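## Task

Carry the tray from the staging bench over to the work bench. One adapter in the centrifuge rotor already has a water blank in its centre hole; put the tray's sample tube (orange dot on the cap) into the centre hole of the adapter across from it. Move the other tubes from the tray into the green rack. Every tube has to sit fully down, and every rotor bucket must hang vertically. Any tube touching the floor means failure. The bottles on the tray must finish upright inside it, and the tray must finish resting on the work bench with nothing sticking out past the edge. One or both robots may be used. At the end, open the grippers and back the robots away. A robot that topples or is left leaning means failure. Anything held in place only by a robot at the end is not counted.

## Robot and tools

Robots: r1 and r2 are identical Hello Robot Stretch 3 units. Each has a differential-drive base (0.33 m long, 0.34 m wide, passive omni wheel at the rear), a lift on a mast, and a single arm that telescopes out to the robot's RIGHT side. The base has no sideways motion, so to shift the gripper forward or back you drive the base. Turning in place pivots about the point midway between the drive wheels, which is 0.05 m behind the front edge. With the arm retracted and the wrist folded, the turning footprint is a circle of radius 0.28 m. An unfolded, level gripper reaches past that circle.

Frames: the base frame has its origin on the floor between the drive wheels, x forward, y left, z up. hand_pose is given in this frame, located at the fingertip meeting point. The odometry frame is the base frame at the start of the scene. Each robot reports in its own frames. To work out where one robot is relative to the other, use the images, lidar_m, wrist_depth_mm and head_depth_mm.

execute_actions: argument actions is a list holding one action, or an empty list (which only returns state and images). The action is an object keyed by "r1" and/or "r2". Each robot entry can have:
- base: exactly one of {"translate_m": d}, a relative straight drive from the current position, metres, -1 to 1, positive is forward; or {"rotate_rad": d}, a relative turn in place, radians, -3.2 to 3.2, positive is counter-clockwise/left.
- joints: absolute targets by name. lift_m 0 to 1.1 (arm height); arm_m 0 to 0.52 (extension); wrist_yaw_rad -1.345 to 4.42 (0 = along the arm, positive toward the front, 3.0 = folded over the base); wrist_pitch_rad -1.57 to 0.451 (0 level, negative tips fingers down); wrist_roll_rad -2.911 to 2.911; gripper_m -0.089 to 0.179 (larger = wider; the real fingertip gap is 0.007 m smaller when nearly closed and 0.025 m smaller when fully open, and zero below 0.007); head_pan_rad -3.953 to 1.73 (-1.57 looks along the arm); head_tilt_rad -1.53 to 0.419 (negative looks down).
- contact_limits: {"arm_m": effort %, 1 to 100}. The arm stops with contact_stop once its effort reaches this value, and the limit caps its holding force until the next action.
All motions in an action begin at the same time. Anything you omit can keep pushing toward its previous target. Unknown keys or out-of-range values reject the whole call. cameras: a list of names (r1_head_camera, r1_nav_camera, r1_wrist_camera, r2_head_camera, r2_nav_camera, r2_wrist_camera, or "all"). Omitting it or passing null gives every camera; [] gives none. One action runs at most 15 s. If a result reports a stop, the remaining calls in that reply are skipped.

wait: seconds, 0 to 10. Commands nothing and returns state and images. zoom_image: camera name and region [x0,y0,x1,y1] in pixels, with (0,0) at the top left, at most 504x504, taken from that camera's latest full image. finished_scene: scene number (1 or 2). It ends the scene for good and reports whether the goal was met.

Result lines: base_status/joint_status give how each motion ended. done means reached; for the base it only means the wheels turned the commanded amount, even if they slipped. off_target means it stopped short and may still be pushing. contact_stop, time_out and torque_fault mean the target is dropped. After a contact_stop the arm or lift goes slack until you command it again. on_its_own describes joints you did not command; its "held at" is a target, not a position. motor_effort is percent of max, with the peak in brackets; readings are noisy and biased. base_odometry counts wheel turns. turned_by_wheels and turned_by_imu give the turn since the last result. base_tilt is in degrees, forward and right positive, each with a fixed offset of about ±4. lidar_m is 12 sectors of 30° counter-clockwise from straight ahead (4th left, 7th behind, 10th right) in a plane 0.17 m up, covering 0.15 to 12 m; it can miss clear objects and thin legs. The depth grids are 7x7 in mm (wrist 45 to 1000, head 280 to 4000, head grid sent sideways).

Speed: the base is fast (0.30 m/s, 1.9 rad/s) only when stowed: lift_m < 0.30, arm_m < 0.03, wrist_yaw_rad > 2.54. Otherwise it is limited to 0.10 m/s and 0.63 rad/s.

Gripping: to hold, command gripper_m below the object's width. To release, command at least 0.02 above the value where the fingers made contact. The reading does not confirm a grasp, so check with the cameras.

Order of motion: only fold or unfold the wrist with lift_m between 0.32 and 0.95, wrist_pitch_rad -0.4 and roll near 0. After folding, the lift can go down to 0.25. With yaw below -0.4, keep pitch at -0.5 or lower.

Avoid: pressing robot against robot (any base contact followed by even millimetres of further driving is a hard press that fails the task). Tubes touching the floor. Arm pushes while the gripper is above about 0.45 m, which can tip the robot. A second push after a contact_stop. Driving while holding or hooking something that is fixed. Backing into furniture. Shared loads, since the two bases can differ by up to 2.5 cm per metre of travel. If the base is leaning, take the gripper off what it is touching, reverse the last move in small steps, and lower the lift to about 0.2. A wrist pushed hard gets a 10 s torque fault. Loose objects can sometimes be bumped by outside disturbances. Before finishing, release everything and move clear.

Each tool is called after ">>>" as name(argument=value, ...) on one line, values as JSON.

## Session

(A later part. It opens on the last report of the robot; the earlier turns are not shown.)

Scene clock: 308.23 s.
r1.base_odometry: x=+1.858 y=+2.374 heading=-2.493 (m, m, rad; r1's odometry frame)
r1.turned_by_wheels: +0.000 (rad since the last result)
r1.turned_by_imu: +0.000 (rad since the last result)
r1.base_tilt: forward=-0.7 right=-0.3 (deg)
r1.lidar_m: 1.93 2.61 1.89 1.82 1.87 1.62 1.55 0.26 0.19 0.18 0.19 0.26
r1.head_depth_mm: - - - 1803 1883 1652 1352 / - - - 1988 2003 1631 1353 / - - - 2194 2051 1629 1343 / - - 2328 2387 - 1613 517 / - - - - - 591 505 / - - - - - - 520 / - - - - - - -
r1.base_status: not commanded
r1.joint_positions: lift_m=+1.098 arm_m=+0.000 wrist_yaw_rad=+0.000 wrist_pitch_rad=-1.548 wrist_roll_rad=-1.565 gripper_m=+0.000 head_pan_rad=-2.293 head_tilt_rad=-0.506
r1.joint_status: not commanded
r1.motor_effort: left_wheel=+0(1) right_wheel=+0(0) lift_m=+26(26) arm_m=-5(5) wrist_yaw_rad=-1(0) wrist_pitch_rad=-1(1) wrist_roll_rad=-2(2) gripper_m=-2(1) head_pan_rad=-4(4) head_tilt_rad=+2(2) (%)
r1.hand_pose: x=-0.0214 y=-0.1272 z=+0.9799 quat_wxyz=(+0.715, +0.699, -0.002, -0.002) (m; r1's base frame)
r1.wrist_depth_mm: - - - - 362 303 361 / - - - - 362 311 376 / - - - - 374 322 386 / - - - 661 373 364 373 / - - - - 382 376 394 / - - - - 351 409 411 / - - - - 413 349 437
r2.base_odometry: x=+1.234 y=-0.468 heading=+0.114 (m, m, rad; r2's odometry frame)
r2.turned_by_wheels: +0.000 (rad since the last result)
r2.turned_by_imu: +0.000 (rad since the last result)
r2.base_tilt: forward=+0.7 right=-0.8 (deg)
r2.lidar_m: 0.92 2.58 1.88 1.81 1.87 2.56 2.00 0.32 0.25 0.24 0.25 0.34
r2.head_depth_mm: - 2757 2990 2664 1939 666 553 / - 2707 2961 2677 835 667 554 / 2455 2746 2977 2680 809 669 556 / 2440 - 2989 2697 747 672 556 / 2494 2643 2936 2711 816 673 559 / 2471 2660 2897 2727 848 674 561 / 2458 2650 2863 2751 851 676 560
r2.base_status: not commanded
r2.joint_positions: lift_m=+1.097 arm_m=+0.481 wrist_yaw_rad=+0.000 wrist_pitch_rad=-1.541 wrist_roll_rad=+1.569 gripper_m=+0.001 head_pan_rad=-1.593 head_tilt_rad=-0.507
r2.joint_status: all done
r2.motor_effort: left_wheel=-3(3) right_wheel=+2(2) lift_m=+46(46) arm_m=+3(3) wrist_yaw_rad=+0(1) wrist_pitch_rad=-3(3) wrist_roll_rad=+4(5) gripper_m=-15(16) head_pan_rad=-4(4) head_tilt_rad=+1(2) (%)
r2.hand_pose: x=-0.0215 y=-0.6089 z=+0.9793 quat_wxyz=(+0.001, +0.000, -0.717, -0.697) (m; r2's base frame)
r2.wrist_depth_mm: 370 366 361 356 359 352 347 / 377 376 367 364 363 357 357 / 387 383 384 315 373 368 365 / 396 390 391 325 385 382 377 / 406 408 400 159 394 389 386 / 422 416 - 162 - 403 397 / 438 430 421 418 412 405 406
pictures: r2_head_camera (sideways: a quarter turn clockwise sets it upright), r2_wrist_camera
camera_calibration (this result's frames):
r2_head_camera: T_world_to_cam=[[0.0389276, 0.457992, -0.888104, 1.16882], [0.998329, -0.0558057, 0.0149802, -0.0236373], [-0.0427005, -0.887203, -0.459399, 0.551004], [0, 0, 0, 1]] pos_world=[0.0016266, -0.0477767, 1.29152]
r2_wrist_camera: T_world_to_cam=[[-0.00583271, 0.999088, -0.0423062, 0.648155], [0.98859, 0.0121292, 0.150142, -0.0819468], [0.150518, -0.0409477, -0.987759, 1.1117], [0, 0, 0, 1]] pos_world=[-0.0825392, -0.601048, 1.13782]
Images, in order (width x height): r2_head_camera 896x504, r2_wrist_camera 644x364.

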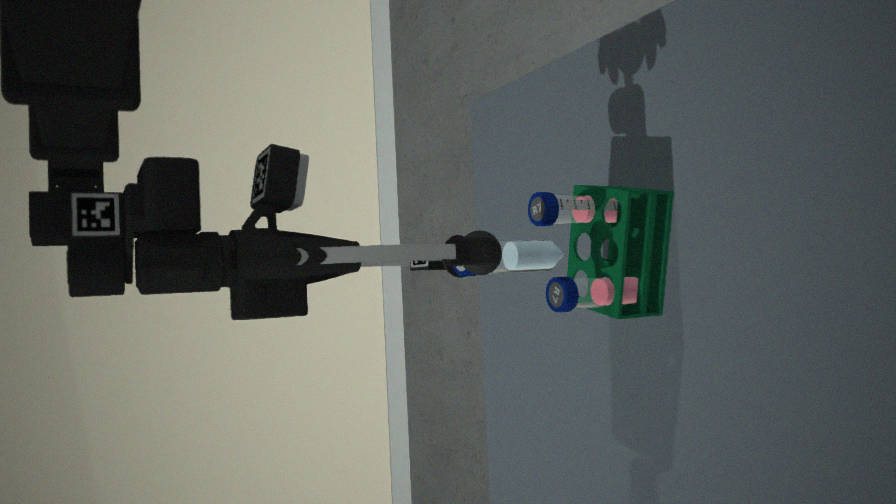

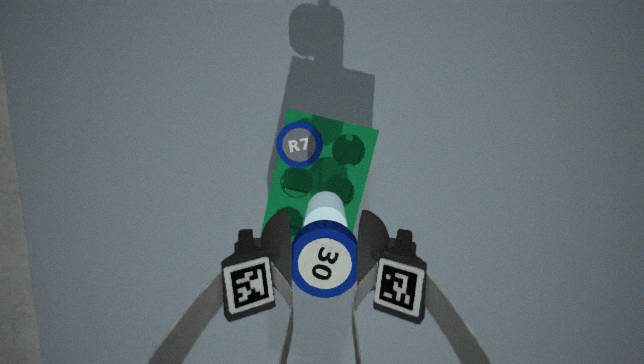

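>>> execute_actions(actions=[{"r2":{"base":{"translate_m":-0.004},"joints":{"arm_m":0.469}}}], cameras=[])

>>> execute_actions(actions=[{"r2":{"joints":{"lift_m":1.055}}}], cameras=["r2_wrist_camera","r2_head_camera"])

Scene clock: 310.23 s.
r1.base_odometry: x=+1.858 y=+2.374 heading=-2.493 (m, m, rad; r1's odometry frame)
r1.turned_by_wheels: +0.000 (rad since the last result)
r1.turned_by_imu: +0.000 (rad since the last result)
r1.base_tilt: forward=-0.8 right=-0.3 (deg)
r1.lidar_m: 1.93 2.61 1.89 1.82 1.88 1.61 1.55 0.26 0.19 0.18 0.19 0.25
r1.head_depth_mm: - - - 1796 1883 1643 1356 / - - - 1992 1998 1641 1343 / - - - 2185 2070 1626 1334 / - - 2311 2368 - 1612 518 / - - - - - 591 505 / - - - - - - 520 / - - - - - - -
r1.base_status: not commanded
r1.joint_positions: lift_m=+1.098 arm_m=+0.000 wrist_yaw_rad=+0.000 wrist_pitch_rad=-1.548 wrist_roll_rad=-1.565 gripper_m=+0.000 head_pan_rad=-2.293 head_tilt_rad=-0.506
r1.joint_status: not commanded
r1.motor_effort: left_wheel=-1(0) right_wheel=-1(1) lift_m=+26(26) arm_m=-5(6) wrist_yaw_rad=-1(1) wrist_pitch_rad=-1(1) wrist_roll_rad=-2(2) gripper_m=-2(2) head_pan_rad=-4(5) head_tilt_rad=+2(1) (%)
r1.hand_pose: x=-0.0214 y=-0.1272 z=+0.9799 quat_wxyz=(+0.715, +0.699, -0.002, -0.002) (m; r1's base frame)
r1.wrist_depth_mm: - - - - 360 305 367 / - - - - 367 311 376 / - - - - 370 324 383 / - - - 670 383 364 371 / - - - - 382 373 400 / - - - - 353 413 408 / - - - - 420 353 433
r2.base_odometry: x=+1.230 y=-0.469 heading=+0.114 (m, m, rad; r2's odometry frame)
r2.turned_by_wheels: +0.000 (rad since the last result)
r2.turned_by_imu: +0.000 (rad since the last result)
r2.base_tilt: forward=+0.6 right=-0.8 (deg)
r2.lidar_m: 0.91 2.57 1.88 1.81 1.88 2.56 2.00 0.33 0.25 0.24 0.25 0.34
r2.head_depth_mm: - 2764 2977 2670 1999 665 553 / - 2718 2969 2661 834 667 554 / 2458 2768 2988 2664 808 668 555 / 2458 - 2990 2835 741 671 557 / 2472 2680 2925 2697 816 673 558 / 2481 2676 2889 2728 849 675 560 / 2461 2647 2863 2737 852 676 562
r2.base_status: done
r2.joint_positions: lift_m=+1.097 arm_m=+0.469 wrist_yaw_rad=+0.000 wrist_pitch_rad=-1.541 wrist_roll_rad=+1.569 gripper_m=+0.001 head_pan_rad=-1.593 head_tilt_rad=-0.507
r2.joint_status: all done
r2.motor_effort: left_wheel=-3(8) right_wheel=+2(2) lift_m=+46(46) arm_m=-1(1) wrist_yaw_rad=+0(1) wrist_pitch_rad=-3(3) wrist_roll_rad=+4(4) gripper_m=-15(17) head_pan_rad=-4(5) head_tilt_rad=+2(2) (%)
r2.hand_pose: x=-0.0215 y=-0.5975 z=+0.9793 quat_wxyz=(+0.001, +0.000, -0.717, -0.697) (m; r2's base frame)
r2.wrist_depth_mm: 369 360 362 357 356 353 348 / 374 370 364 370 362 361 360 / 386 380 377 339 373 366 369 / 393 392 389 325 384 383 374 / 408 403 399 160 392 391 388 / 421 415 - 161 - 398 394 / 430 430 424 421 423 409 409
pictures: none
No camera images: the call's "cameras" was empty. Leave "cameras" out to get every camera's image.

Scene clock: 311.43 s.
r1.base_odometry: x=+1.858 y=+2.374 heading=-2.493 (m, m, rad; r1's odometry frame)
r1.turned_by_wheels: +0.000 (rad since the last result)
r1.turned_by_imu: +0.000 (rad since the last result)
r1.base_tilt: forward=-0.7 right=-0.3 (deg)
r1.lidar_m: 1.93 2.61 1.89 1.82 1.88 1.61 1.55 0.26 0.19 0.18 0.19 0.25
r1.head_depth_mm: - - - 1797 1881 1647 1356 / - - - 1983 2007 1643 1348 / - - - 2179 2054 1620 1349 / - - 2315 2374 - 1619 518 / - - - - - 591 505 / - - - - - - 521 / - - - - - - -
r1.base_status: not commanded
r1.joint_positions: lift_m=+1.098 arm_m=+0.000 wrist_yaw_rad=+0.000 wrist_pitch_rad=-1.548 wrist_roll_rad=-1.565 gripper_m=+0.000 head_pan_rad=-2.293 head_tilt_rad=-0.506
r1.joint_status: not commanded
r1.motor_effort: left_wheel=+0(0) right_wheel=-1(0) lift_m=+26(26) arm_m=-5(5) wrist_yaw_rad=+0(0) wrist_pitch_rad=-1(1) wrist_roll_rad=-2(2) gripper_m=-2(2) head_pan_rad=-5(5) head_tilt_rad=+2(2) (%)
r1.hand_pose: x=-0.0214 y=-0.1272 z=+0.9799 quat_wxyz=(+0.715, +0.699, -0.002, -0.002) (m; r1's base frame)
r1.wrist_depth_mm: - - - - 361 306 360 / - - - - 371 311 374 / - - - - 376 323 384 / - - - 650 380 363 367 / - - - - 382 376 398 / - - - - 350 402 408 / - - - - 413 352 434
r2.base_odometry: x=+1.230 y=-0.469 heading=+0.114 (m, m, rad; r2's odometry frame)
r2.turned_by_wheels: +0.000 (rad since the last result)
r2.turned_by_imu: +0.000 (rad since the last result)
r2.base_tilt: forward=+0.7 right=-0.7 (deg)
r2.lidar_m: 0.92 2.58 1.88 1.81 1.88 2.57 1.99 0.32 0.25 0.24 0.25 0.34
r2.head_depth_mm: 2523 - 2993 2661 1999 663 553 / 2517 2823 2952 2660 837 668 554 / 2505 - 2904 2669 809 670 556 / 2482 - - 2697 739 670 558 / 2497 2677 2896 2705 815 675 559 / 2474 2678 2900 2711 848 674 559 / 2471 2658 2857 2740 850 676 562
r2.base_status: not commanded
r2.joint_positions: lift_m=+1.055 arm_m=+0.469 wrist_yaw_rad=+0.000 wrist_pitch_rad=-1.541 wrist_roll_rad=+1.569 gripper_m=+0.001 head_pan_rad=-1.593 head_tilt_rad=-0.507
r2.joint_status: all done
r2.motor_effort: left_wheel=-3(3) right_wheel=+2(1) lift_m=+21(41) arm_m=-1(1) wrist_yaw_rad=+1(1) wrist_pitch_rad=-3(3) wrist_roll_rad=+4(4) gripper_m=-16(16) head_pan_rad=-4(4) head_tilt_rad=+2(2) (%)
r2.hand_pose: x=-0.0215 y=-0.5975 z=+0.9373 quat_wxyz=(+0.001, +0.000, -0.717, -0.697) (m; r2's base frame)
r2.wrist_depth_mm: 328 325 319 315 316 311 309 / 332 330 327 323 323 318 317 / 340 338 336 330 331 329 326 / 352 351 341 284 338 338 334 / 362 358 353 160 344 343 340 / 371 367 - 163 - 351 354 / 380 382 378 370 367 365 359
pictures: r2_head_camera (sideways: a quarter turn clockwise sets it upright), r2_wrist_camera
camera_calibration (this result's frames):
r2_head_camera: T_world_to_cam=[[0.0389275, 0.457992, -0.888104, 1.16882], [0.998329, -0.0558056, 0.0149802, -0.0236373], [-0.0427004, -0.887203, -0.459399, 0.551004], [0, 0, 0, 1]] pos_world=[0.0016266, -0.0477767, 1.29152]
r2_wrist_camera: T_world_to_cam=[[-0.00583259, 0.999088, -0.0423026, 0.634955], [0.98859, 0.0121285, 0.150142, -0.0757796], [0.150518, -0.0409442, -0.987759, 1.07068], [0, 0, 0, 1]] pos_world=[-0.0825392, -0.589618, 1.09582]
Images, in order (width x height): r2_head_camera 896x504, r2_wrist_camera 644x364.

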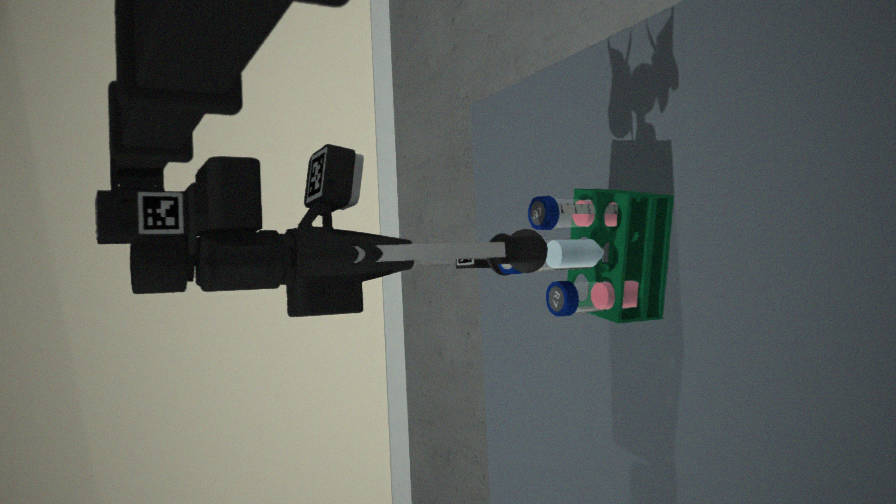

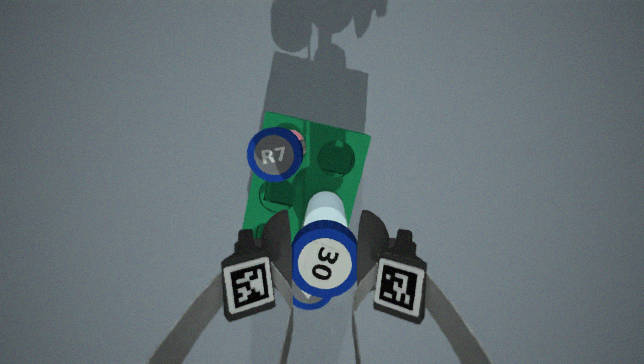

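>>> execute_actions(actions=[{"r2":{"joints":{"lift_m":1.005}}}], cameras=["r2_head_camera"])

>>> execute_actions(actions=[{"r2":{"joints":{"gripper_m":0.055}}}], cameras=[])

>>> execute_actions(actions=[{"r2":{"joints":{"lift_m":1.098}}}], cameras=["r2_head_camera"])

>>> execute_actions(actions=[{"r2":{"base":{"translate_m":0.6},"joints":{"arm_m":0.358}}}], cameras=[])

>>> execute_actions(actions=[{"r2":{"joints":{"lift_m":1.03}}}], cameras=["r2_wrist_camera"])

Scene clock: 314.70 s.
r1.base_odometry: x=+1.858 y=+2.374 heading=-2.493 (m, m, rad; r1's odometry frame)
r1.turned_by_wheels: +0.000 (rad since the last result)
r1.turned_by_imu: +0.000 (rad since the last result)
r1.base_tilt: forward=-0.7 right=-0.3 (deg)
r1.lidar_m: 1.93 2.60 1.89 1.81 1.88 1.62 1.55 0.26 0.19 0.18 0.19 0.25
r1.head_depth_mm: - - - 1804 1875 1644 1352 / - - - 1990 1999 1636 1349 / - - - 2205 2062 1631 1339 / - - 2349 2373 - 1613 518 / - - - - - 592 505 / - - - - - - 520 / - - - - - - -
r1.base_status: not commanded
r1.joint_positions: lift_m=+1.098 arm_m=+0.000 wrist_yaw_rad=+0.000 wrist_pitch_rad=-1.548 wrist_roll_rad=-1.565 gripper_m=+0.000 head_pan_rad=-2.293 head_tilt_rad=-0.506
r1.joint_status: not commanded
r1.motor_effort: left_wheel=-1(0) right_wheel=+0(1) lift_m=+26(26) arm_m=-4(5) wrist_yaw_rad=-1(0) wrist_pitch_rad=-1(1) wrist_roll_rad=-2(2) gripper_m=-1(1) head_pan_rad=-5(4) head_tilt_rad=+2(3) (%)
r1.hand_pose: x=-0.0214 y=-0.1272 z=+0.9799 quat_wxyz=(+0.715, +0.699, -0.002, -0.002) (m; r1's base frame)
r1.wrist_depth_mm: - - - - 361 309 363 / - - - - 368 314 375 / - - - - 370 324 381 / - - - 676 378 366 375 / - - - - 382 375 395 / - - - - 349 403 404 / - - - - 412 354 438
r2.base_odometry: x=+1.230 y=-0.469 heading=+0.114 (m, m, rad; r2's odometry frame)
r2.turned_by_wheels: +0.000 (rad since the last result)
r2.turned_by_imu: +0.000 (rad since the last result)
r2.base_tilt: forward=+0.7 right=-0.8 (deg)
r2.lidar_m: 0.92 2.58 1.88 1.81 1.88 2.56 2.00 0.33 0.25 0.24 0.25 0.34
r2.head_depth_mm: 2540 2726 - 2616 1994 666 554 / 2503 2671 3013 2671 837 667 555 / 2512 2650 2985 2567 811 669 555 / 2513 2625 - 2588 722 672 557 / 2503 2684 2900 2693 815 673 559 / 2481 2649 2893 2720 849 673 561 / 2450 2646 2886 2734 852 677 561
r2.base_status: not commanded
r2.joint_positions: lift_m=+1.005 arm_m=+0.469 wrist_yaw_rad=+0.000 wrist_pitch_rad=-1.541 wrist_roll_rad=+1.569 gripper_m=+0.001 head_pan_rad=-1.593 head_tilt_rad=-0.507
r2.joint_status: all done
r2.motor_effort: left_wheel=-3(3) right_wheel=+2(2) lift_m=+22(22) arm_m=-2(1) wrist_yaw_rad=+0(1) wrist_pitch_rad=-3(3) wrist_roll_rad=+4(4) gripper_m=-15(15) head_pan_rad=-3(4) head_tilt_rad=+2(2) (%)
r2.hand_pose: x=-0.0215 y=-0.5975 z=+0.8873 quat_wxyz=(+0.001, +0.000, -0.717, -0.697) (m; r2's base frame)
r2.wrist_depth_mm: 276 272 270 269 266 261 263 / 281 278 277 275 273 271 268 / 292 287 282 238 278 277 277 / 296 295 289 228 285 283 283 / 307 304 300 159 296 295 292 / 316 312 - 160 - 301 298 / 323 323 319 181 315 308 305
pictures: r2_head_camera (sideways: a quarter turn clockwise sets it upright)
camera_calibration (this result's frames):
r2_head_camera: T_world_to_cam=[[0.0389275, 0.457992, -0.888104, 1.16882], [0.998329, -0.0558056, 0.0149802, -0.0236373], [-0.0427004, -0.887203, -0.459399, 0.551004], [0, 0, 0, 1]] pos_world=[0.0016266, -0.0477767, 1.29152]
Images, in order (width x height): r2_head_camera 896x504.

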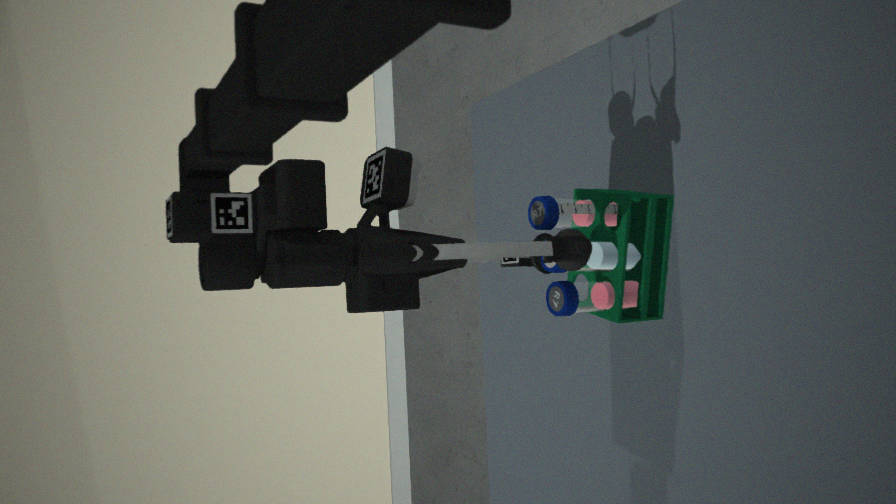

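Scene clock: 315.73 s.
r1.base_odometry: x=+1.858 y=+2.374 heading=-2.493 (m, m, rad; r1's odometry frame)
r1.turned_by_wheels: +0.000 (rad since the last result)
r1.turned_by_imu: +0.000 (rad since the last result)
r1.base_tilt: forward=-0.7 right=-0.4 (deg)
r1.lidar_m: 1.93 2.60 1.90 1.81 1.88 1.62 1.55 0.26 0.19 0.18 0.19 0.25
r1.head_depth_mm: - - - 1798 1877 1645 1358 / - - - 1983 1999 1643 1344 / - - - 2187 2044 1628 1343 / - - 2334 2361 - 1625 518 / - - - - - 591 504 / - - - - - - 521 / - - - - - - -
r1.base_status: not commanded
r1.joint_positions: lift_m=+1.098 arm_m=+0.000 wrist_yaw_rad=+0.000 wrist_pitch_rad=-1.548 wrist_roll_rad=-1.565 gripper_m=+0.000 head_pan_rad=-2.293 head_tilt_rad=-0.506
r1.joint_status: not commanded
r1.motor_effort: left_wheel=+0(0) right_wheel=+0(0) lift_m=+27(26) arm_m=-6(6) wrist_yaw_rad=+0(0) wrist_pitch_rad=-1(1) wrist_roll_rad=-2(2) gripper_m=-1(1) head_pan_rad=-5(5) head_tilt_rad=+2(2) (%)
r1.hand_pose: x=-0.0214 y=-0.1272 z=+0.9799 quat_wxyz=(+0.715, +0.699, -0.002, -0.002) (m; r1's base frame)
r1.wrist_depth_mm: - - - - 360 305 362 / - - - - 368 313 376 / - - - - 373 322 380 / - - - 672 380 370 371 / - - - - 383 368 393 / - - - - 350 401 407 / - - - - 416 353 437
r2.base_odometry: x=+1.230 y=-0.469 heading=+0.114 (m, m, rad; r2's odometry frame)
r2.turned_by_wheels: +0.000 (rad since the last result)
r2.turned_by_imu: +0.000 (rad since the last result)
r2.base_tilt: forward=+0.7 right=-0.8 (deg)
r2.lidar_m: 0.92 2.57 1.88 1.81 1.87 2.56 1.99 0.33 0.25 0.24 0.25 0.34
r2.head_depth_mm: 2552 2716 - 2613 2002 664 553 / 2511 2679 3030 2672 835 667 555 / 2506 2663 3007 2566 810 670 556 / 2485 2646 - 2561 723 671 557 / 2483 2686 2872 2708 816 673 560 / 2477 2680 2889 2721 850 675 560 / 2464 2663 2873 2735 851 676 562
r2.base_status: not commanded
r2.joint_positions: lift_m=+1.005 arm_m=+0.469 wrist_yaw_rad=+0.000 wrist_pitch_rad=-1.541 wrist_roll_rad=+1.569 gripper_m=+0.055 head_pan_rad=-1.593 head_tilt_rad=-0.507
r2.joint_status: all done
r2.motor_effort: left_wheel=-3(3) right_wheel=+2(1) lift_m=+21(22) arm_m=-1(1) wrist_yaw_rad=+0(1) wrist_pitch_rad=-3(3) wrist_roll_rad=+4(4) gripper_m=+0(93) head_pan_rad=-4(4) head_tilt_rad=+2(2) (%)
r2.hand_pose: x=-0.0215 y=-0.5975 z=+0.8873 quat_wxyz=(+0.001, +0.000, -0.717, -0.697) (m; r2's base frame)
r2.wrist_depth_mm: 275 274 269 269 267 266 262 / 282 281 276 276 273 269 268 / 287 287 284 239 279 280 275 / 294 296 290 230 289 281 283 / 306 304 299 224 292 295 290 / 315 314 - 181 - 300 299 / 326 324 322 181 311 310 306
pictures: none
No camera images: the call's "cameras" was empty. Leave "cameras" out to get every camera's image.

Scene clock: 317.40 s.
r1.base_odometry: x=+1.858 y=+2.374 heading=-2.493 (m, m, rad; r1's odometry frame)
r1.turned_by_wheels: +0.000 (rad since the last result)
r1.turned_by_imu: +0.000 (rad since the last result)
r1.base_tilt: forward=-0.8 right=-0.4 (deg)
r1.lidar_m: 1.93 2.61 1.89 1.82 1.88 1.61 1.55 0.26 0.19 0.18 0.19 0.25
r1.head_depth_mm: - - - 1785 1886 1640 1360 / - - - 1989 2012 1631 1349 / - - - 2174 2062 1625 1342 / - - 2351 2358 - 1613 517 / - - - - - 591 505 / - - - - - - 521 / - - - - - - -
r1.base_status: not commanded
r1.joint_positions: lift_m=+1.098 arm_m=+0.000 wrist_yaw_rad=+0.000 wrist_pitch_rad=-1.548 wrist_roll_rad=-1.565 gripper_m=+0.000 head_pan_rad=-2.293 head_tilt_rad=-0.506
r1.joint_status: not commanded
r1.motor_effort: left_wheel=+1(1) right_wheel=+0(0) lift_m=+26(26) arm_m=-6(6) wrist_yaw_rad=+0(1) wrist_pitch_rad=-1(1) wrist_roll_rad=-2(2) gripper_m=-1(1) head_pan_rad=-4(5) head_tilt_rad=+2(2) (%)
r1.hand_pose: x=-0.0214 y=-0.1272 z=+0.9799 quat_wxyz=(+0.715, +0.699, -0.002, -0.002) (m; r1's base frame)
r1.wrist_depth_mm: - - - - 365 308 363 / - - - - 362 315 371 / - - - - 374 323 382 / - - - 668 376 368 370 / - - - - 384 378 397 / - - - - 353 404 404 / - - - - 411 352 440
r2.base_odometry: x=+1.230 y=-0.469 heading=+0.114 (m, m, rad; r2's odometry frame)
r2.turned_by_wheels: +0.000 (rad since the last result)
r2.turned_by_imu: +0.000 (rad since the last result)
r2.base_tilt: forward=+0.7 right=-0.8 (deg)
r2.lidar_m: 0.91 2.57 1.88 1.81 1.87 2.56 1.99 0.33 0.25 0.24 0.25 0.34
r2.head_depth_mm: - 2774 2995 2664 1995 665 553 / - 2712 2979 2671 835 667 555 / 2452 2749 3000 2682 809 670 556 / 2466 - 2984 2825 737 670 558 / 2481 2696 2941 2701 815 673 559 / 2476 2667 2881 2734 847 675 561 / 2453 2635 2859 2739 851 678 561
r2.base_status: not commanded
r2.joint_positions: lift_m=+1.098 arm_m=+0.469 wrist_yaw_rad=+0.000 wrist_pitch_rad=-1.541 wrist_roll_rad=+1.569 gripper_m=+0.055 head_pan_rad=-1.593 head_tilt_rad=-0.507
r2.joint_status: all done
r2.motor_effort: left_wheel=-3(3) right_wheel=+2(2) lift_m=+46(47) arm_m=-1(1) wrist_yaw_rad=+1(1) wrist_pitch_rad=-3(3) wrist_roll_rad=+4(4) gripper_m=+1(0) head_pan_rad=-4(5) head_tilt_rad=+2(2) (%)
r2.hand_pose: x=-0.0215 y=-0.5975 z=+0.9794 quat_wxyz=(+0.001, +0.000, -0.717, -0.697) (m; r2's base frame)
r2.wrist_depth_mm: 369 362 361 358 353 352 349 / 376 375 371 364 366 361 357 / 385 380 379 331 374 371 368 / 399 392 387 323 384 377 378 / 409 406 398 333 393 389 383 / 420 412 - 406 - 398 396 / 432 430 422 415 422 412 409
pictures: r2_head_camera (sideways: a quarter turn clockwise sets it upright)
camera_calibration (this result's frames):
r2_head_camera: T_world_to_cam=[[0.0389274, 0.457992, -0.888104, 1.16882], [0.998329, -0.0558055, 0.0149802, -0.0236373], [-0.0427003, -0.887203, -0.459399, 0.551004], [0, 0, 0, 1]] pos_world=[0.00162661, -0.0477767, 1.29152]
Images, in order (width x height): r2_head_camera 896x504.

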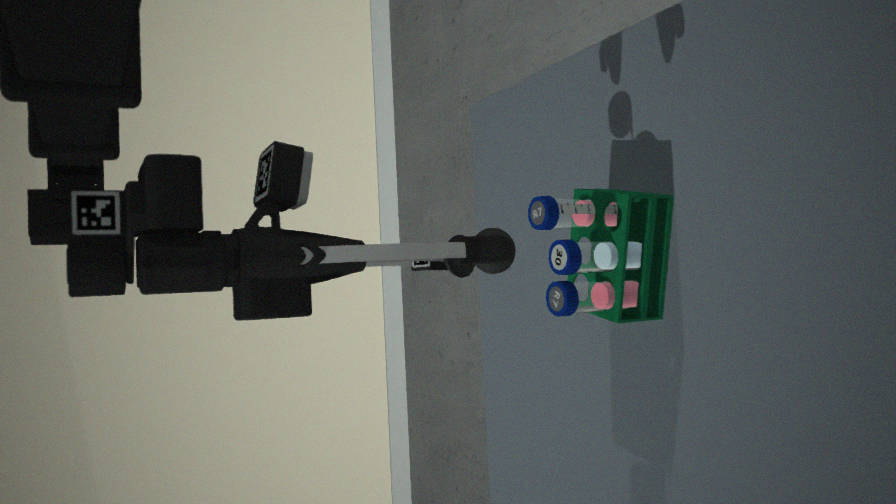

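Scene clock: 324.63 s.
r1.base_odometry: x=+1.858 y=+2.374 heading=-2.493 (m, m, rad; r1's odometry frame)
r1.turned_by_wheels: +0.000 (rad since the last result)
r1.turned_by_imu: +0.000 (rad since the last result)
r1.base_tilt: forward=-0.7 right=-0.3 (deg)
r1.lidar_m: 1.93 2.62 1.89 1.82 1.88 1.61 1.55 0.26 0.19 0.18 0.19 0.25
r1.head_depth_mm: - - - 1798 1874 1631 1360 / - - - 1985 1998 1632 1349 / - - - 2178 2059 1623 1335 / - - 2337 2389 - 1616 519 / - - - - - 592 505 / - - - - - - 522 / - - - - - - -
r1.base_status: not commanded
r1.joint_positions: lift_m=+1.098 arm_m=+0.000 wrist_yaw_rad=+0.000 wrist_pitch_rad=-1.548 wrist_roll_rad=-1.565 gripper_m=+0.000 head_pan_rad=-2.293 head_tilt_rad=-0.506
r1.joint_status: not commanded
r1.motor_effort: left_wheel=+0(0) right_wheel=+0(1) lift_m=+26(26) arm_m=-6(5) wrist_yaw_rad=-1(0) wrist_pitch_rad=-1(1) wrist_roll_rad=-2(2) gripper_m=-2(2) head_pan_rad=-5(4) head_tilt_rad=+2(1) (%)
r1.hand_pose: x=-0.0214 y=-0.1272 z=+0.9799 quat_wxyz=(+0.715, +0.699, -0.002, -0.002) (m; r1's base frame)
r1.wrist_depth_mm: - - - - 365 310 360 / - - - - 367 317 375 / - - - - 369 321 383 / - - - 662 374 364 376 / - - - - 381 371 394 / - - - - 352 407 405 / - - - - 410 352 437
r2.base_odometry: x=+1.826 y=-0.401 heading=+0.114 (m, m, rad; r2's odometry frame)
r2.turned_by_wheels: +0.000 (rad since the last result)
r2.turned_by_imu: -0.001 (rad since the last result)
r2.base_tilt: forward=+0.7 right=-0.7 (deg)
r2.lidar_m: 1.18 2.58 1.88 1.81 1.88 2.56 2.60 0.34 0.25 0.24 0.24 0.33
r2.head_depth_mm: - 2725 2977 2644 726 624 550 / - 2734 2973 2662 726 622 552 / - - 2912 2671 798 628 553 / 2452 - - 2691 781 577 447 / 2477 2700 2903 2726 810 638 521 / 2445 2656 2902 2720 847 675 559 / 2460 2650 2863 2718 850 677 562
r2.base_status: done
r2.joint_positions: lift_m=+1.098 arm_m=+0.358 wrist_yaw_rad=+0.000 wrist_pitch_rad=-1.541 wrist_roll_rad=+1.569 gripper_m=+0.055 head_pan_rad=-1.593 head_tilt_rad=-0.507
r2.joint_status: all done
r2.motor_effort: left_wheel=-3(4) right_wheel=+2(9) lift_m=+45(45) arm_m=-1(2) wrist_yaw_rad=+1(1) wrist_pitch_rad=-3(3) wrist_roll_rad=+4(4) gripper_m=+1(1) head_pan_rad=-4(4) head_tilt_rad=+2(2) (%)
r2.hand_pose: x=-0.0215 y=-0.4864 z=+0.9794 quat_wxyz=(+0.001, +0.000, -0.717, -0.697) (m; r2's base frame)
r2.wrist_depth_mm: 369 322 351 322 354 351 348 / 380 368 364 356 361 357 356 / 386 375 376 368 374 363 368 / 398 382 390 323 377 349 - / 408 385 395 337 282 238 - / 417 416 - 413 - 240 - / 435 425 422 419 419 411 -
pictures: none
No camera images: the call's "cameras" was empty. Leave "cameras" out to get every camera's image.

Scene clock: 326.10 s.
r1.base_odometry: x=+1.858 y=+2.374 heading=-2.493 (m, m, rad; r1's odometry frame)
r1.turned_by_wheels: +0.000 (rad since the last result)
r1.turned_by_imu: +0.000 (rad since the last result)
r1.base_tilt: forward=-0.7 right=-0.2 (deg)
r1.lidar_m: 1.92 2.61 1.89 1.82 1.88 1.62 1.55 0.26 0.19 0.18 0.19 0.25
r1.head_depth_mm: - - - 1801 1884 1647 1355 / - - - 1988 1999 1636 1342 / - - - 2167 2056 1627 1345 / - - 2343 2370 - 1620 518 / - - - - - 591 505 / - - - - - - 520 / - - - - - - -
r1.base_status: not commanded
r1.joint_positions: lift_m=+1.098 arm_m=+0.000 wrist_yaw_rad=+0.000 wrist_pitch_rad=-1.548 wrist_roll_rad=-1.565 gripper_m=+0.000 head_pan_rad=-2.293 head_tilt_rad=-0.506
r1.joint_status: not commanded
r1.motor_effort: left_wheel=+1(0) right_wheel=-1(0) lift_m=+26(26) arm_m=-6(6) wrist_yaw_rad=+0(0) wrist_pitch_rad=-1(1) wrist_roll_rad=-2(2) gripper_m=+0(2) head_pan_rad=-5(5) head_tilt_rad=+2(2) (%)
r1.hand_pose: x=-0.0214 y=-0.1272 z=+0.9799 quat_wxyz=(+0.715, +0.699, -0.002, -0.002) (m; r1's base frame)
r1.wrist_depth_mm: - - - - 361 308 359 / - - - - 368 319 370 / - - - - 371 324 386 / - - - 670 376 362 374 / - - - - 379 372 399 / - - - - 354 398 406 / - - - - 416 347 439
r2.base_odometry: x=+1.826 y=-0.401 heading=+0.114 (m, m, rad; r2's odometry frame)
r2.turned_by_wheels: +0.000 (rad since the last result)
r2.turned_by_imu: +0.000 (rad since the last result)
r2.base_tilt: forward=+0.7 right=-0.9 (deg)
r2.lidar_m: 1.18 2.58 1.88 1.81 1.88 2.57 2.60 0.34 0.25 0.24 0.24 0.33
r2.head_depth_mm: 2539 2678 3078 2655 727 624 551 / 2550 2655 2985 2557 727 621 552 / 2510 2635 3028 1025 803 630 554 / 2514 2649 - - 790 577 448 / 2486 2685 2915 2577 809 636 521 / 2473 2647 2909 2721 847 675 560 / 2446 2643 2878 2743 850 676 561
r2.base_status: not commanded
r2.joint_positions: lift_m=+1.030 arm_m=+0.358 wrist_yaw_rad=+0.000 wrist_pitch_rad=-1.541 wrist_roll_rad=+1.569 gripper_m=+0.055 head_pan_rad=-1.593 head_tilt_rad=-0.507
r2.joint_status: all done
r2.motor_effort: left_wheel=-3(3) right_wheel=+2(2) lift_m=+22(41) arm_m=-1(1) wrist_yaw_rad=-1(0) wrist_pitch_rad=-3(3) wrist_roll_rad=+4(4) gripper_m=+1(0) head_pan_rad=-4(4) head_tilt_rad=+2(2) (%)
r2.hand_pose: x=-0.0215 y=-0.4864 z=+0.9124 quat_wxyz=(+0.001, +0.000, -0.717, -0.697) (m; r2's base frame)
r2.wrist_depth_mm: 270 295 290 234 289 284 252 / 271 302 299 295 295 290 290 / 272 310 306 305 300 298 300 / 279 315 310 254 310 281 307 / 288 328 326 195 287 198 313 / 292 290 - 266 - 178 170 / 355 350 348 342 343 184 139
pictures: r2_wrist_camera
camera_calibration (this result's frames):
r2_wrist_camera: T_world_to_cam=[[-0.00598121, 0.9991, -0.0419926, 0.522639], [0.988588, 0.012229, 0.150146, -0.0733292], [0.150524, -0.0406153, -0.987772, 1.05073], [0, 0, 0, 1]] pos_world=[-0.0825428, -0.478596, 1.07084]
Images, in order (width x height): r2_wrist_camera 644x364.

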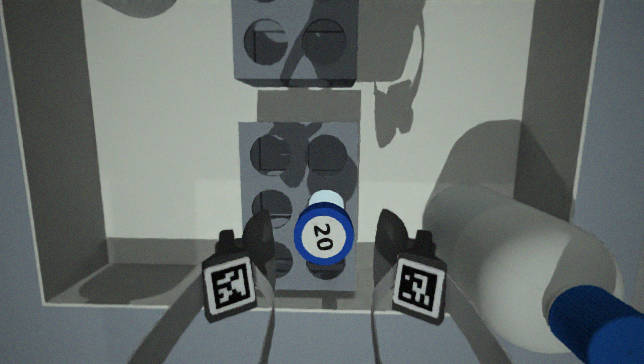

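>>> execute_actions(actions=[{"r2":{"joints":{"lift_m":0.996}}}], cameras=[])

>>> execute_actions(actions=[{"r2":{"joints":{"gripper_m":0.0}}}], cameras=[])

>>> execute_actions(actions=[{"r2":{"joints":{"lift_m":1.098}}}], cameras=[])

>>> execute_actions(actions=[{"r2":{"base":{"translate_m":-0.634}}}], cameras=[])

>>> execute_actions(actions=[{"r2":{"joints":{"arm_m":0.46}}}], cameras=["r2_wrist_camera","r2_head_camera"])

Scene clock: 329.10 s.
r1.base_odometry: x=+1.858 y=+2.374 heading=-2.493 (m, m, rad; r1's odometry frame)
r1.turned_by_wheels: +0.000 (rad since the last result)
r1.turned_by_imu: +0.000 (rad since the last result)
r1.base_tilt: forward=-0.8 right=-0.2 (deg)
r1.lidar_m: 1.93 2.62 1.89 1.82 1.88 1.62 1.55 0.26 0.19 0.18 0.19 0.25
r1.head_depth_mm: - - - 1797 1881 1644 1351 / - - - 1974 2012 1644 1341 / - - - 2184 2070 1627 1335 / - - 2321 2394 - 1613 518 / - - - - - 592 506 / - - - - - - 521 / - - - - - - -
r1.base_status: not commanded
r1.joint_positions: lift_m=+1.098 arm_m=+0.000 wrist_yaw_rad=+0.000 wrist_pitch_rad=-1.548 wrist_roll_rad=-1.565 gripper_m=+0.000 head_pan_rad=-2.293 head_tilt_rad=-0.506
r1.joint_status: not commanded
r1.motor_effort: left_wheel=+0(0) right_wheel=-1(0) lift_m=+27(26) arm_m=-7(6) wrist_yaw_rad=+0(0) wrist_pitch_rad=-1(1) wrist_roll_rad=-2(2) gripper_m=-1(2) head_pan_rad=-4(5) head_tilt_rad=+2(2) (%)
r1.hand_pose: x=-0.0214 y=-0.1272 z=+0.9799 quat_wxyz=(+0.715, +0.699, -0.002, -0.002) (m; r1's base frame)
r1.wrist_depth_mm: - - - - 363 305 363 / - - - - 366 311 373 / - - - - 369 324 383 / - - - 682 373 366 369 / - - - - 383 371 396 / - - - - 350 406 408 / - - - - 405 351 433
r2.base_odometry: x=+1.826 y=-0.401 heading=+0.114 (m, m, rad; r2's odometry frame)
r2.turned_by_wheels: +0.000 (rad since the last result)
r2.turned_by_imu: +0.000 (rad since the last result)
r2.base_tilt: forward=+0.8 right=-0.8 (deg)
r2.lidar_m: 1.18 2.59 1.89 1.81 1.88 2.56 2.60 0.34 0.25 0.24 0.24 0.33
r2.head_depth_mm: 2536 2755 - 1016 728 623 551 / 2514 2709 - 2669 728 622 553 / 2512 2664 - 2623 799 629 554 / 2464 2678 - - 791 456 446 / 2477 2671 2921 2723 811 637 521 / 2465 2659 2869 2732 848 674 560 / 2470 2653 2878 2734 851 677 561
r2.base_status: not commanded
r2.joint_positions: lift_m=+0.996 arm_m=+0.358 wrist_yaw_rad=+0.000 wrist_pitch_rad=-1.541 wrist_roll_rad=+1.569 gripper_m=+0.055 head_pan_rad=-1.593 head_tilt_rad=-0.507
r2.joint_status: all done
r2.motor_effort: left_wheel=-3(3) right_wheel=+2(2) lift_m=+21(22) arm_m=-1(1) wrist_yaw_rad=+0(0) wrist_pitch_rad=-3(2) wrist_roll_rad=+4(4) gripper_m=+1(0) head_pan_rad=-4(4) head_tilt_rad=+2(2) (%)
r2.hand_pose: x=-0.0215 y=-0.4864 z=+0.8784 quat_wxyz=(+0.001, +0.000, -0.717, -0.697) (m; r2's base frame)
r2.wrist_depth_mm: 259 262 234 202 255 255 214 / 266 267 267 236 261 258 214 / 269 276 270 266 268 267 223 / 273 282 276 221 273 272 235 / 275 291 289 164 281 198 200 / 262 288 - 230 - 165 140 / 317 311 244 246 245 152 137
pictures: none
No camera images: the call's "cameras" was empty. Leave "cameras" out to get every camera's image.

Scene clock: 330.13 s.
r1.base_odometry: x=+1.858 y=+2.374 heading=-2.493 (m, m, rad; r1's odometry frame)
r1.turned_by_wheels: +0.000 (rad since the last result)
r1.turned_by_imu: +0.000 (rad since the last result)
r1.base_tilt: forward=-0.7 right=-0.3 (deg)
r1.lidar_m: 1.93 2.61 1.89 1.82 1.88 1.62 1.55 0.26 0.19 0.18 0.19 0.26
r1.head_depth_mm: - - - 1794 1875 1649 1354 / - - - 1988 2005 1635 1346 / - - - 2199 2062 1630 1338 / - - 2341 2369 - 1615 517 / - - - - - 591 505 / - - - - - - 521 / - - - - - - -
r1.base_status: not commanded
r1.joint_positions: lift_m=+1.098 arm_m=+0.000 wrist_yaw_rad=+0.000 wrist_pitch_rad=-1.548 wrist_roll_rad=-1.565 gripper_m=+0.000 head_pan_rad=-2.293 head_tilt_rad=-0.506
r1.joint_status: not commanded
r1.motor_effort: left_wheel=+0(0) right_wheel=+0(1) lift_m=+26(26) arm_m=-5(5) wrist_yaw_rad=+0(1) wrist_pitch_rad=-1(1) wrist_roll_rad=-2(2) gripper_m=-1(2) head_pan_rad=-5(5) head_tilt_rad=+3(2) (%)
r1.hand_pose: x=-0.0214 y=-0.1272 z=+0.9799 quat_wxyz=(+0.715, +0.699, -0.002, -0.002) (m; r1's base frame)
r1.wrist_depth_mm: - - - - 354 306 359 / - - - - 367 315 373 / - - - - 368 325 387 / - - - 657 380 363 375 / - - - - 389 371 394 / - - - - 348 402 410 / - - - - 408 351 432
r2.base_odometry: x=+1.826 y=-0.401 heading=+0.114 (m, m, rad; r2's odometry frame)
r2.turned_by_wheels: +0.000 (rad since the last result)
r2.turned_by_imu: +0.000 (rad since the last result)
r2.base_tilt: forward=+0.7 right=-1.0 (deg)
r2.lidar_m: 1.18 2.59 1.88 1.81 1.88 2.56 2.60 0.34 0.24 0.24 0.25 0.33
r2.head_depth_mm: 2529 2744 - 1018 728 624 550 / 2519 2705 - 2660 727 622 552 / 2507 2693 - 2635 801 629 553 / 2482 2668 - - 793 457 448 / 2484 2702 2934 2719 811 636 522 / 2462 2675 2895 2710 849 675 560 / 2468 2638 2868 2748 851 677 562
r2.base_status: not commanded
r2.joint_positions: lift_m=+0.996 arm_m=+0.358 wrist_yaw_rad=+0.000 wrist_pitch_rad=-1.541 wrist_roll_rad=+1.569 gripper_m=+0.001 head_pan_rad=-1.593 head_tilt_rad=-0.507
r2.joint_status: all done
r2.motor_effort: left_wheel=-3(3) right_wheel=+2(2) lift_m=+21(21) arm_m=-1(1) wrist_yaw_rad=+0(0) wrist_pitch_rad=-3(3) wrist_roll_rad=+4(4) gripper_m=-16(100) head_pan_rad=-4(4) head_tilt_rad=+2(2) (%)
r2.hand_pose: x=-0.0215 y=-0.4864 z=+0.8784 quat_wxyz=(+0.001, +0.000, -0.717, -0.697) (m; r2's base frame)
r2.wrist_depth_mm: 263 262 233 202 254 253 213 / 267 268 268 237 261 259 211 / 273 275 271 266 268 266 223 / 271 283 273 219 277 270 233 / 274 292 286 158 280 197 202 / 259 288 - 162 - 165 140 / 312 309 243 244 244 159 137
pictures: none
No camera images: the call's "cameras" was empty. Leave "cameras" out to get every camera's image.

Scene clock: 331.90 s.
r1.base_odometry: x=+1.858 y=+2.374 heading=-2.493 (m, m, rad; r1's odometry frame)
r1.turned_by_wheels: +0.000 (rad since the last result)
r1.turned_by_imu: +0.000 (rad since the last result)
r1.base_tilt: forward=-0.7 right=-0.3 (deg)
r1.lidar_m: 1.93 2.62 1.89 1.82 1.88 1.61 1.55 0.26 0.19 0.18 0.19 0.25
r1.head_depth_mm: - - - 1804 1882 1654 1356 / - - - 1987 2014 1632 1351 / - - - 2183 2062 1624 1341 / - - 2320 2385 - 1622 518 / - - - - - 592 505 / - - - - - - 521 / - - - - - - -
r1.base_status: not commanded
r1.joint_positions: lift_m=+1.098 arm_m=+0.000 wrist_yaw_rad=+0.000 wrist_pitch_rad=-1.548 wrist_roll_rad=-1.565 gripper_m=+0.000 head_pan_rad=-2.293 head_tilt_rad=-0.506
r1.joint_status: not commanded
r1.motor_effort: left_wheel=+0(1) right_wheel=+0(1) lift_m=+26(26) arm_m=-6(6) wrist_yaw_rad=+0(1) wrist_pitch_rad=-2(1) wrist_roll_rad=-2(2) gripper_m=-1(1) head_pan_rad=-4(5) head_tilt_rad=+2(2) (%)
r1.hand_pose: x=-0.0214 y=-0.1272 z=+0.9799 quat_wxyz=(+0.715, +0.699, -0.002, -0.002) (m; r1's base frame)
r1.wrist_depth_mm: - - - - 360 307 367 / - - - - 365 311 374 / - - - - 373 322 383 / - - - 677 373 367 370 / - - - - 380 372 397 / - - - - 346 404 406 / - - - - 406 350 435
r2.base_odometry: x=+1.826 y=-0.401 heading=+0.114 (m, m, rad; r2's odometry frame)
r2.turned_by_wheels: +0.000 (rad since the last result)
r2.turned_by_imu: +0.000 (rad since the last result)
r2.base_tilt: forward=+0.7 right=-0.7 (deg)
r2.lidar_m: 1.18 2.58 1.89 1.81 1.88 2.57 2.60 0.34 0.24 0.24 0.24 0.33
r2.head_depth_mm: - 2747 2972 2670 728 624 551 / - 2728 2951 2669 726 621 553 / - - 2919 2690 800 629 554 / 2458 - - 2713 782 603 447 / 2484 2672 2910 2715 811 637 521 / 2486 2665 2886 2731 848 674 560 / 2458 2650 2878 2744 852 675 562
r2.base_status: not commanded
r2.joint_positions: lift_m=+1.097 arm_m=+0.358 wrist_yaw_rad=+0.000 wrist_pitch_rad=-1.541 wrist_roll_rad=+1.569 gripper_m=+0.001 head_pan_rad=-1.593 head_tilt_rad=-0.507
r2.joint_status: all done
r2.motor_effort: left_wheel=-3(3) right_wheel=+2(2) lift_m=+46(49) arm_m=-1(1) wrist_yaw_rad=+0(1) wrist_pitch_rad=-3(2) wrist_roll_rad=+4(4) gripper_m=-16(15) head_pan_rad=-4(4) head_tilt_rad=+2(2) (%)
r2.hand_pose: x=-0.0215 y=-0.4864 z=+0.9794 quat_wxyz=(+0.001, +0.000, -0.717, -0.697) (m; r2's base frame)
r2.wrist_depth_mm: 363 321 352 326 351 349 353 / 367 368 366 356 358 353 359 / 389 378 376 373 370 367 372 / 397 381 386 321 379 351 - / 409 386 395 158 301 237 - / 420 417 - 161 - 246 - / 430 428 426 413 421 410 -
pictures: none
No camera images: the call's "cameras" was empty. Leave "cameras" out to get every camera's image.

Scene clock: 339.30 s.
r1.base_odometry: x=+1.858 y=+2.374 heading=-2.493 (m, m, rad; r1's odometry frame)
r1.turned_by_wheels: +0.000 (rad since the last result)
r1.turned_by_imu: +0.000 (rad since the last result)
r1.base_tilt: forward=-0.7 right=-0.3 (deg)
r1.lidar_m: 1.93 2.62 1.90 1.82 1.88 1.62 1.55 0.26 0.19 0.18 0.19 0.25
r1.head_depth_mm: - - - 1801 1879 1651 1356 / - - - 1980 1988 1644 1353 / - - - 2193 2062 1622 1338 / - - 2339 2381 - 1613 518 / - - - - - 592 504 / - - - - - - 521 / - - - - - - -
r1.base_status: not commanded
r1.joint_positions: lift_m=+1.098 arm_m=+0.000 wrist_yaw_rad=+0.000 wrist_pitch_rad=-1.548 wrist_roll_rad=-1.565 gripper_m=+0.000 head_pan_rad=-2.293 head_tilt_rad=-0.506
r1.joint_status: not commanded
r1.motor_effort: left_wheel=+0(0) right_wheel=+0(0) lift_m=+26(26) arm_m=-6(6) wrist_yaw_rad=-1(0) wrist_pitch_rad=-1(1) wrist_roll_rad=-2(2) gripper_m=-2(2) head_pan_rad=-5(4) head_tilt_rad=+2(2) (%)
r1.hand_pose: x=-0.0214 y=-0.1272 z=+0.9799 quat_wxyz=(+0.715, +0.699, -0.002, -0.002) (m; r1's base frame)
r1.wrist_depth_mm: - - - - 364 304 362 / - - - - 364 311 376 / - - - - 371 325 381 / - - - 665 372 364 376 / - - - - 382 377 397 / - - - - 353 404 402 / - - - - 415 353 437
r2.base_odometry: x=+1.197 y=-0.473 heading=+0.114 (m, m, rad; r2's odometry frame)
r2.turned_by_wheels: +0.000 (rad since the last result)
r2.turned_by_imu: +0.001 (rad since the last result)
r2.base_tilt: forward=+0.7 right=-0.7 (deg)
r2.lidar_m: 0.92 2.57 1.88 1.81 1.88 2.57 1.96 2.14 0.25 0.24 0.25 0.34
r2.head_depth_mm: - 2761 2968 2663 2009 686 554 / - 2717 2948 2662 837 667 554 / - - 2887 2672 840 668 556 / 2438 - - 2655 700 670 558 / 2486 2702 2916 2706 725 673 559 / 2480 2676 2882 2693 849 675 560 / 2438 2655 2903 2734 853 677 561
r2.base_status: done
r2.joint_positions: lift_m=+1.097 arm_m=+0.358 wrist_yaw_rad=+0.000 wrist_pitch_rad=-1.541 wrist_roll_rad=+1.569 gripper_m=+0.001 head_pan_rad=-1.593 head_tilt_rad=-0.507
r2.joint_status: not commanded
r2.motor_effort: left_wheel=-3(8) right_wheel=+2(5) lift_m=+46(46) arm_m=-1(1) wrist_yaw_rad=+1(0) wrist_pitch_rad=-3(3) wrist_roll_rad=+4(4) gripper_m=-17(17) head_pan_rad=-3(4) head_tilt_rad=+2(2) (%)
r2.hand_pose: x=-0.0215 y=-0.4864 z=+0.9794 quat_wxyz=(+0.001, +0.000, -0.717, -0.697) (m; r2's base frame)
r2.wrist_depth_mm: 368 363 364 358 352 351 354 / 371 376 367 370 362 360 361 / 386 384 374 374 373 368 374 / 395 324 356 379 379 377 - / 405 398 335 159 396 385 - / 417 414 - 161 - 404 - / 437 425 428 414 418 411 -
pictures: none
No camera images: the call's "cameras" was empty. Leave "cameras" out to get every camera's image.

Scene clock: 341.30 s.
r1.base_odometry: x=+1.858 y=+2.374 heading=-2.493 (m, m, rad; r1's odometry frame)
r1.turned_by_wheels: +0.000 (rad since the last result)
r1.turned_by_imu: +0.000 (rad since the last result)
r1.base_tilt: forward=-0.8 right=-0.3 (deg)
r1.lidar_m: 1.93 2.61 1.89 1.82 1.88 1.61 1.55 0.26 0.19 0.18 0.19 0.25
r1.head_depth_mm: - - - 1803 1877 1658 1360 / - - - 2002 1996 1638 1346 / - - - 2162 2066 1611 1347 / - - 2340 2380 - 1607 518 / - - - - - 593 505 / - - - - - - 521 / - - - - - - -
r1.base_status: not commanded
r1.joint_positions: lift_m=+1.098 arm_m=+0.000 wrist_yaw_rad=+0.000 wrist_pitch_rad=-1.548 wrist_roll_rad=-1.565 gripper_m=+0.000 head_pan_rad=-2.293 head_tilt_rad=-0.506
r1.joint_status: not commanded
r1.motor_effort: left_wheel=+0(0) right_wheel=-1(1) lift_m=+26(26) arm_m=-5(6) wrist_yaw_rad=-1(1) wrist_pitch_rad=-1(1) wrist_roll_rad=-2(2) gripper_m=-1(2) head_pan_rad=-4(5) head_tilt_rad=+2(2) (%)
r1.hand_pose: x=-0.0214 y=-0.1272 z=+0.9799 quat_wxyz=(+0.715, +0.699, -0.002, -0.002) (m; r1's base frame)
r1.wrist_depth_mm: - - - - 358 307 363 / - - - - 366 311 374 / - - - - 374 326 384 / - - - 670 376 364 373 / - - - - 384 373 400 / - - - - 348 405 403 / - - - - 409 351 437
r2.base_odometry: x=+1.197 y=-0.473 heading=+0.114 (m, m, rad; r2's odometry frame)
r2.turned_by_wheels: +0.000 (rad since the last result)
r2.turned_by_imu: +0.000 (rad since the last result)
r2.base_tilt: forward=+0.7 right=-0.8 (deg)
r2.lidar_m: 0.91 2.58 1.88 1.81 1.87 2.56 1.96 2.14 0.25 0.24 0.25 0.34
r2.head_depth_mm: - 2775 2996 2664 2000 686 553 / - 2741 2937 2683 836 668 555 / 2467 2745 2981 2702 838 669 555 / 2447 - 3010 2816 720 670 558 / 2474 2693 2917 2705 724 672 559 / 2480 2677 2898 2717 847 675 560 / 2469 2660 2894 2741 852 676 561
r2.base_status: not commanded
r2.joint_positions: lift_m=+1.097 arm_m=+0.460 wrist_yaw_rad=+0.000 wrist_pitch_rad=-1.541 wrist_roll_rad=+1.569 gripper_m=+0.001 head_pan_rad=-1.593 head_tilt_rad=-0.507
r2.joint_status: all done
r2.motor_effort: left_wheel=-4(3) right_wheel=+2(2) lift_m=+46(46) arm_m=+3(4) wrist_yaw_rad=+0(1) wrist_pitch_rad=-3(3) wrist_roll_rad=+4(4) gripper_m=-15(16) head_pan_rad=-4(4) head_tilt_rad=+2(2) (%)
r2.hand_pose: x=-0.0215 y=-0.5878 z=+0.9794 quat_wxyz=(+0.001, +0.000, -0.717, -0.697) (m; r2's base frame)
r2.wrist_depth_mm: 369 365 359 354 354 353 353 / 373 372 368 368 366 361 359 / 384 383 381 375 372 373 367 / 401 395 389 326 381 384 375 / 402 405 400 159 391 391 386 / 420 414 - 161 - 401 393 / 430 428 423 420 422 408 407
pictures: r2_head_camera (sideways: a quarter turn clockwise sets it upright), r2_wrist_camera
camera_calibration (this result's frames):
r2_head_camera: T_world_to_cam=[[0.0389266, 0.45795, -0.888125, 1.16885], [0.998329, -0.055805, 0.0149818, -0.0236393], [-0.0427009, -0.887225, -0.459357, 0.55095], [0, 0, 0, 1]] pos_world=[0.00162658, -0.0477772, 1.29152]
r2_wrist_camera: T_world_to_cam=[[-0.00586318, 0.999101, -0.0419831, 0.626781], [0.988589, 0.0121109, 0.150149, -0.082219], [0.150522, -0.0406237, -0.987772, 1.11278], [0, 0, 0, 1]] pos_world=[-0.0825418, -0.580017, 1.13783]
Images, in order (width x height): r2_head_camera 896x504, r2_wrist_camera 644x364.

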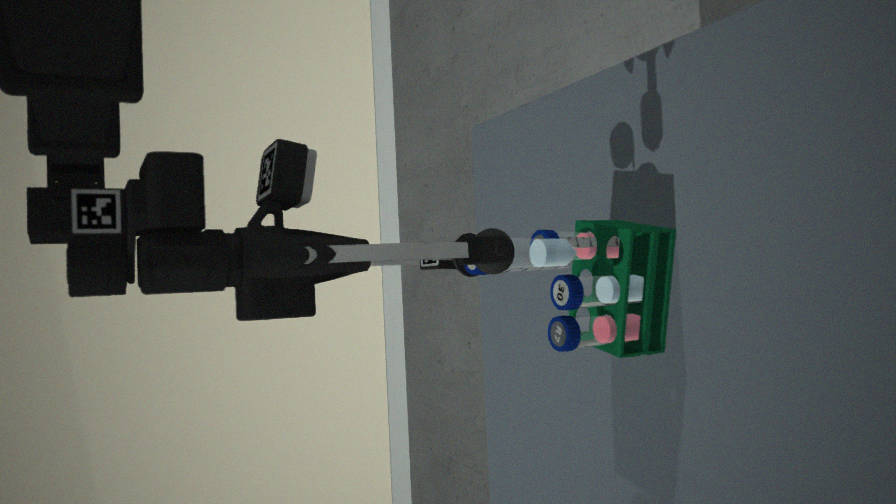

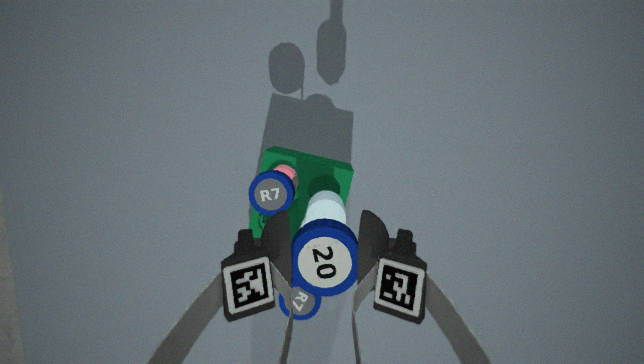

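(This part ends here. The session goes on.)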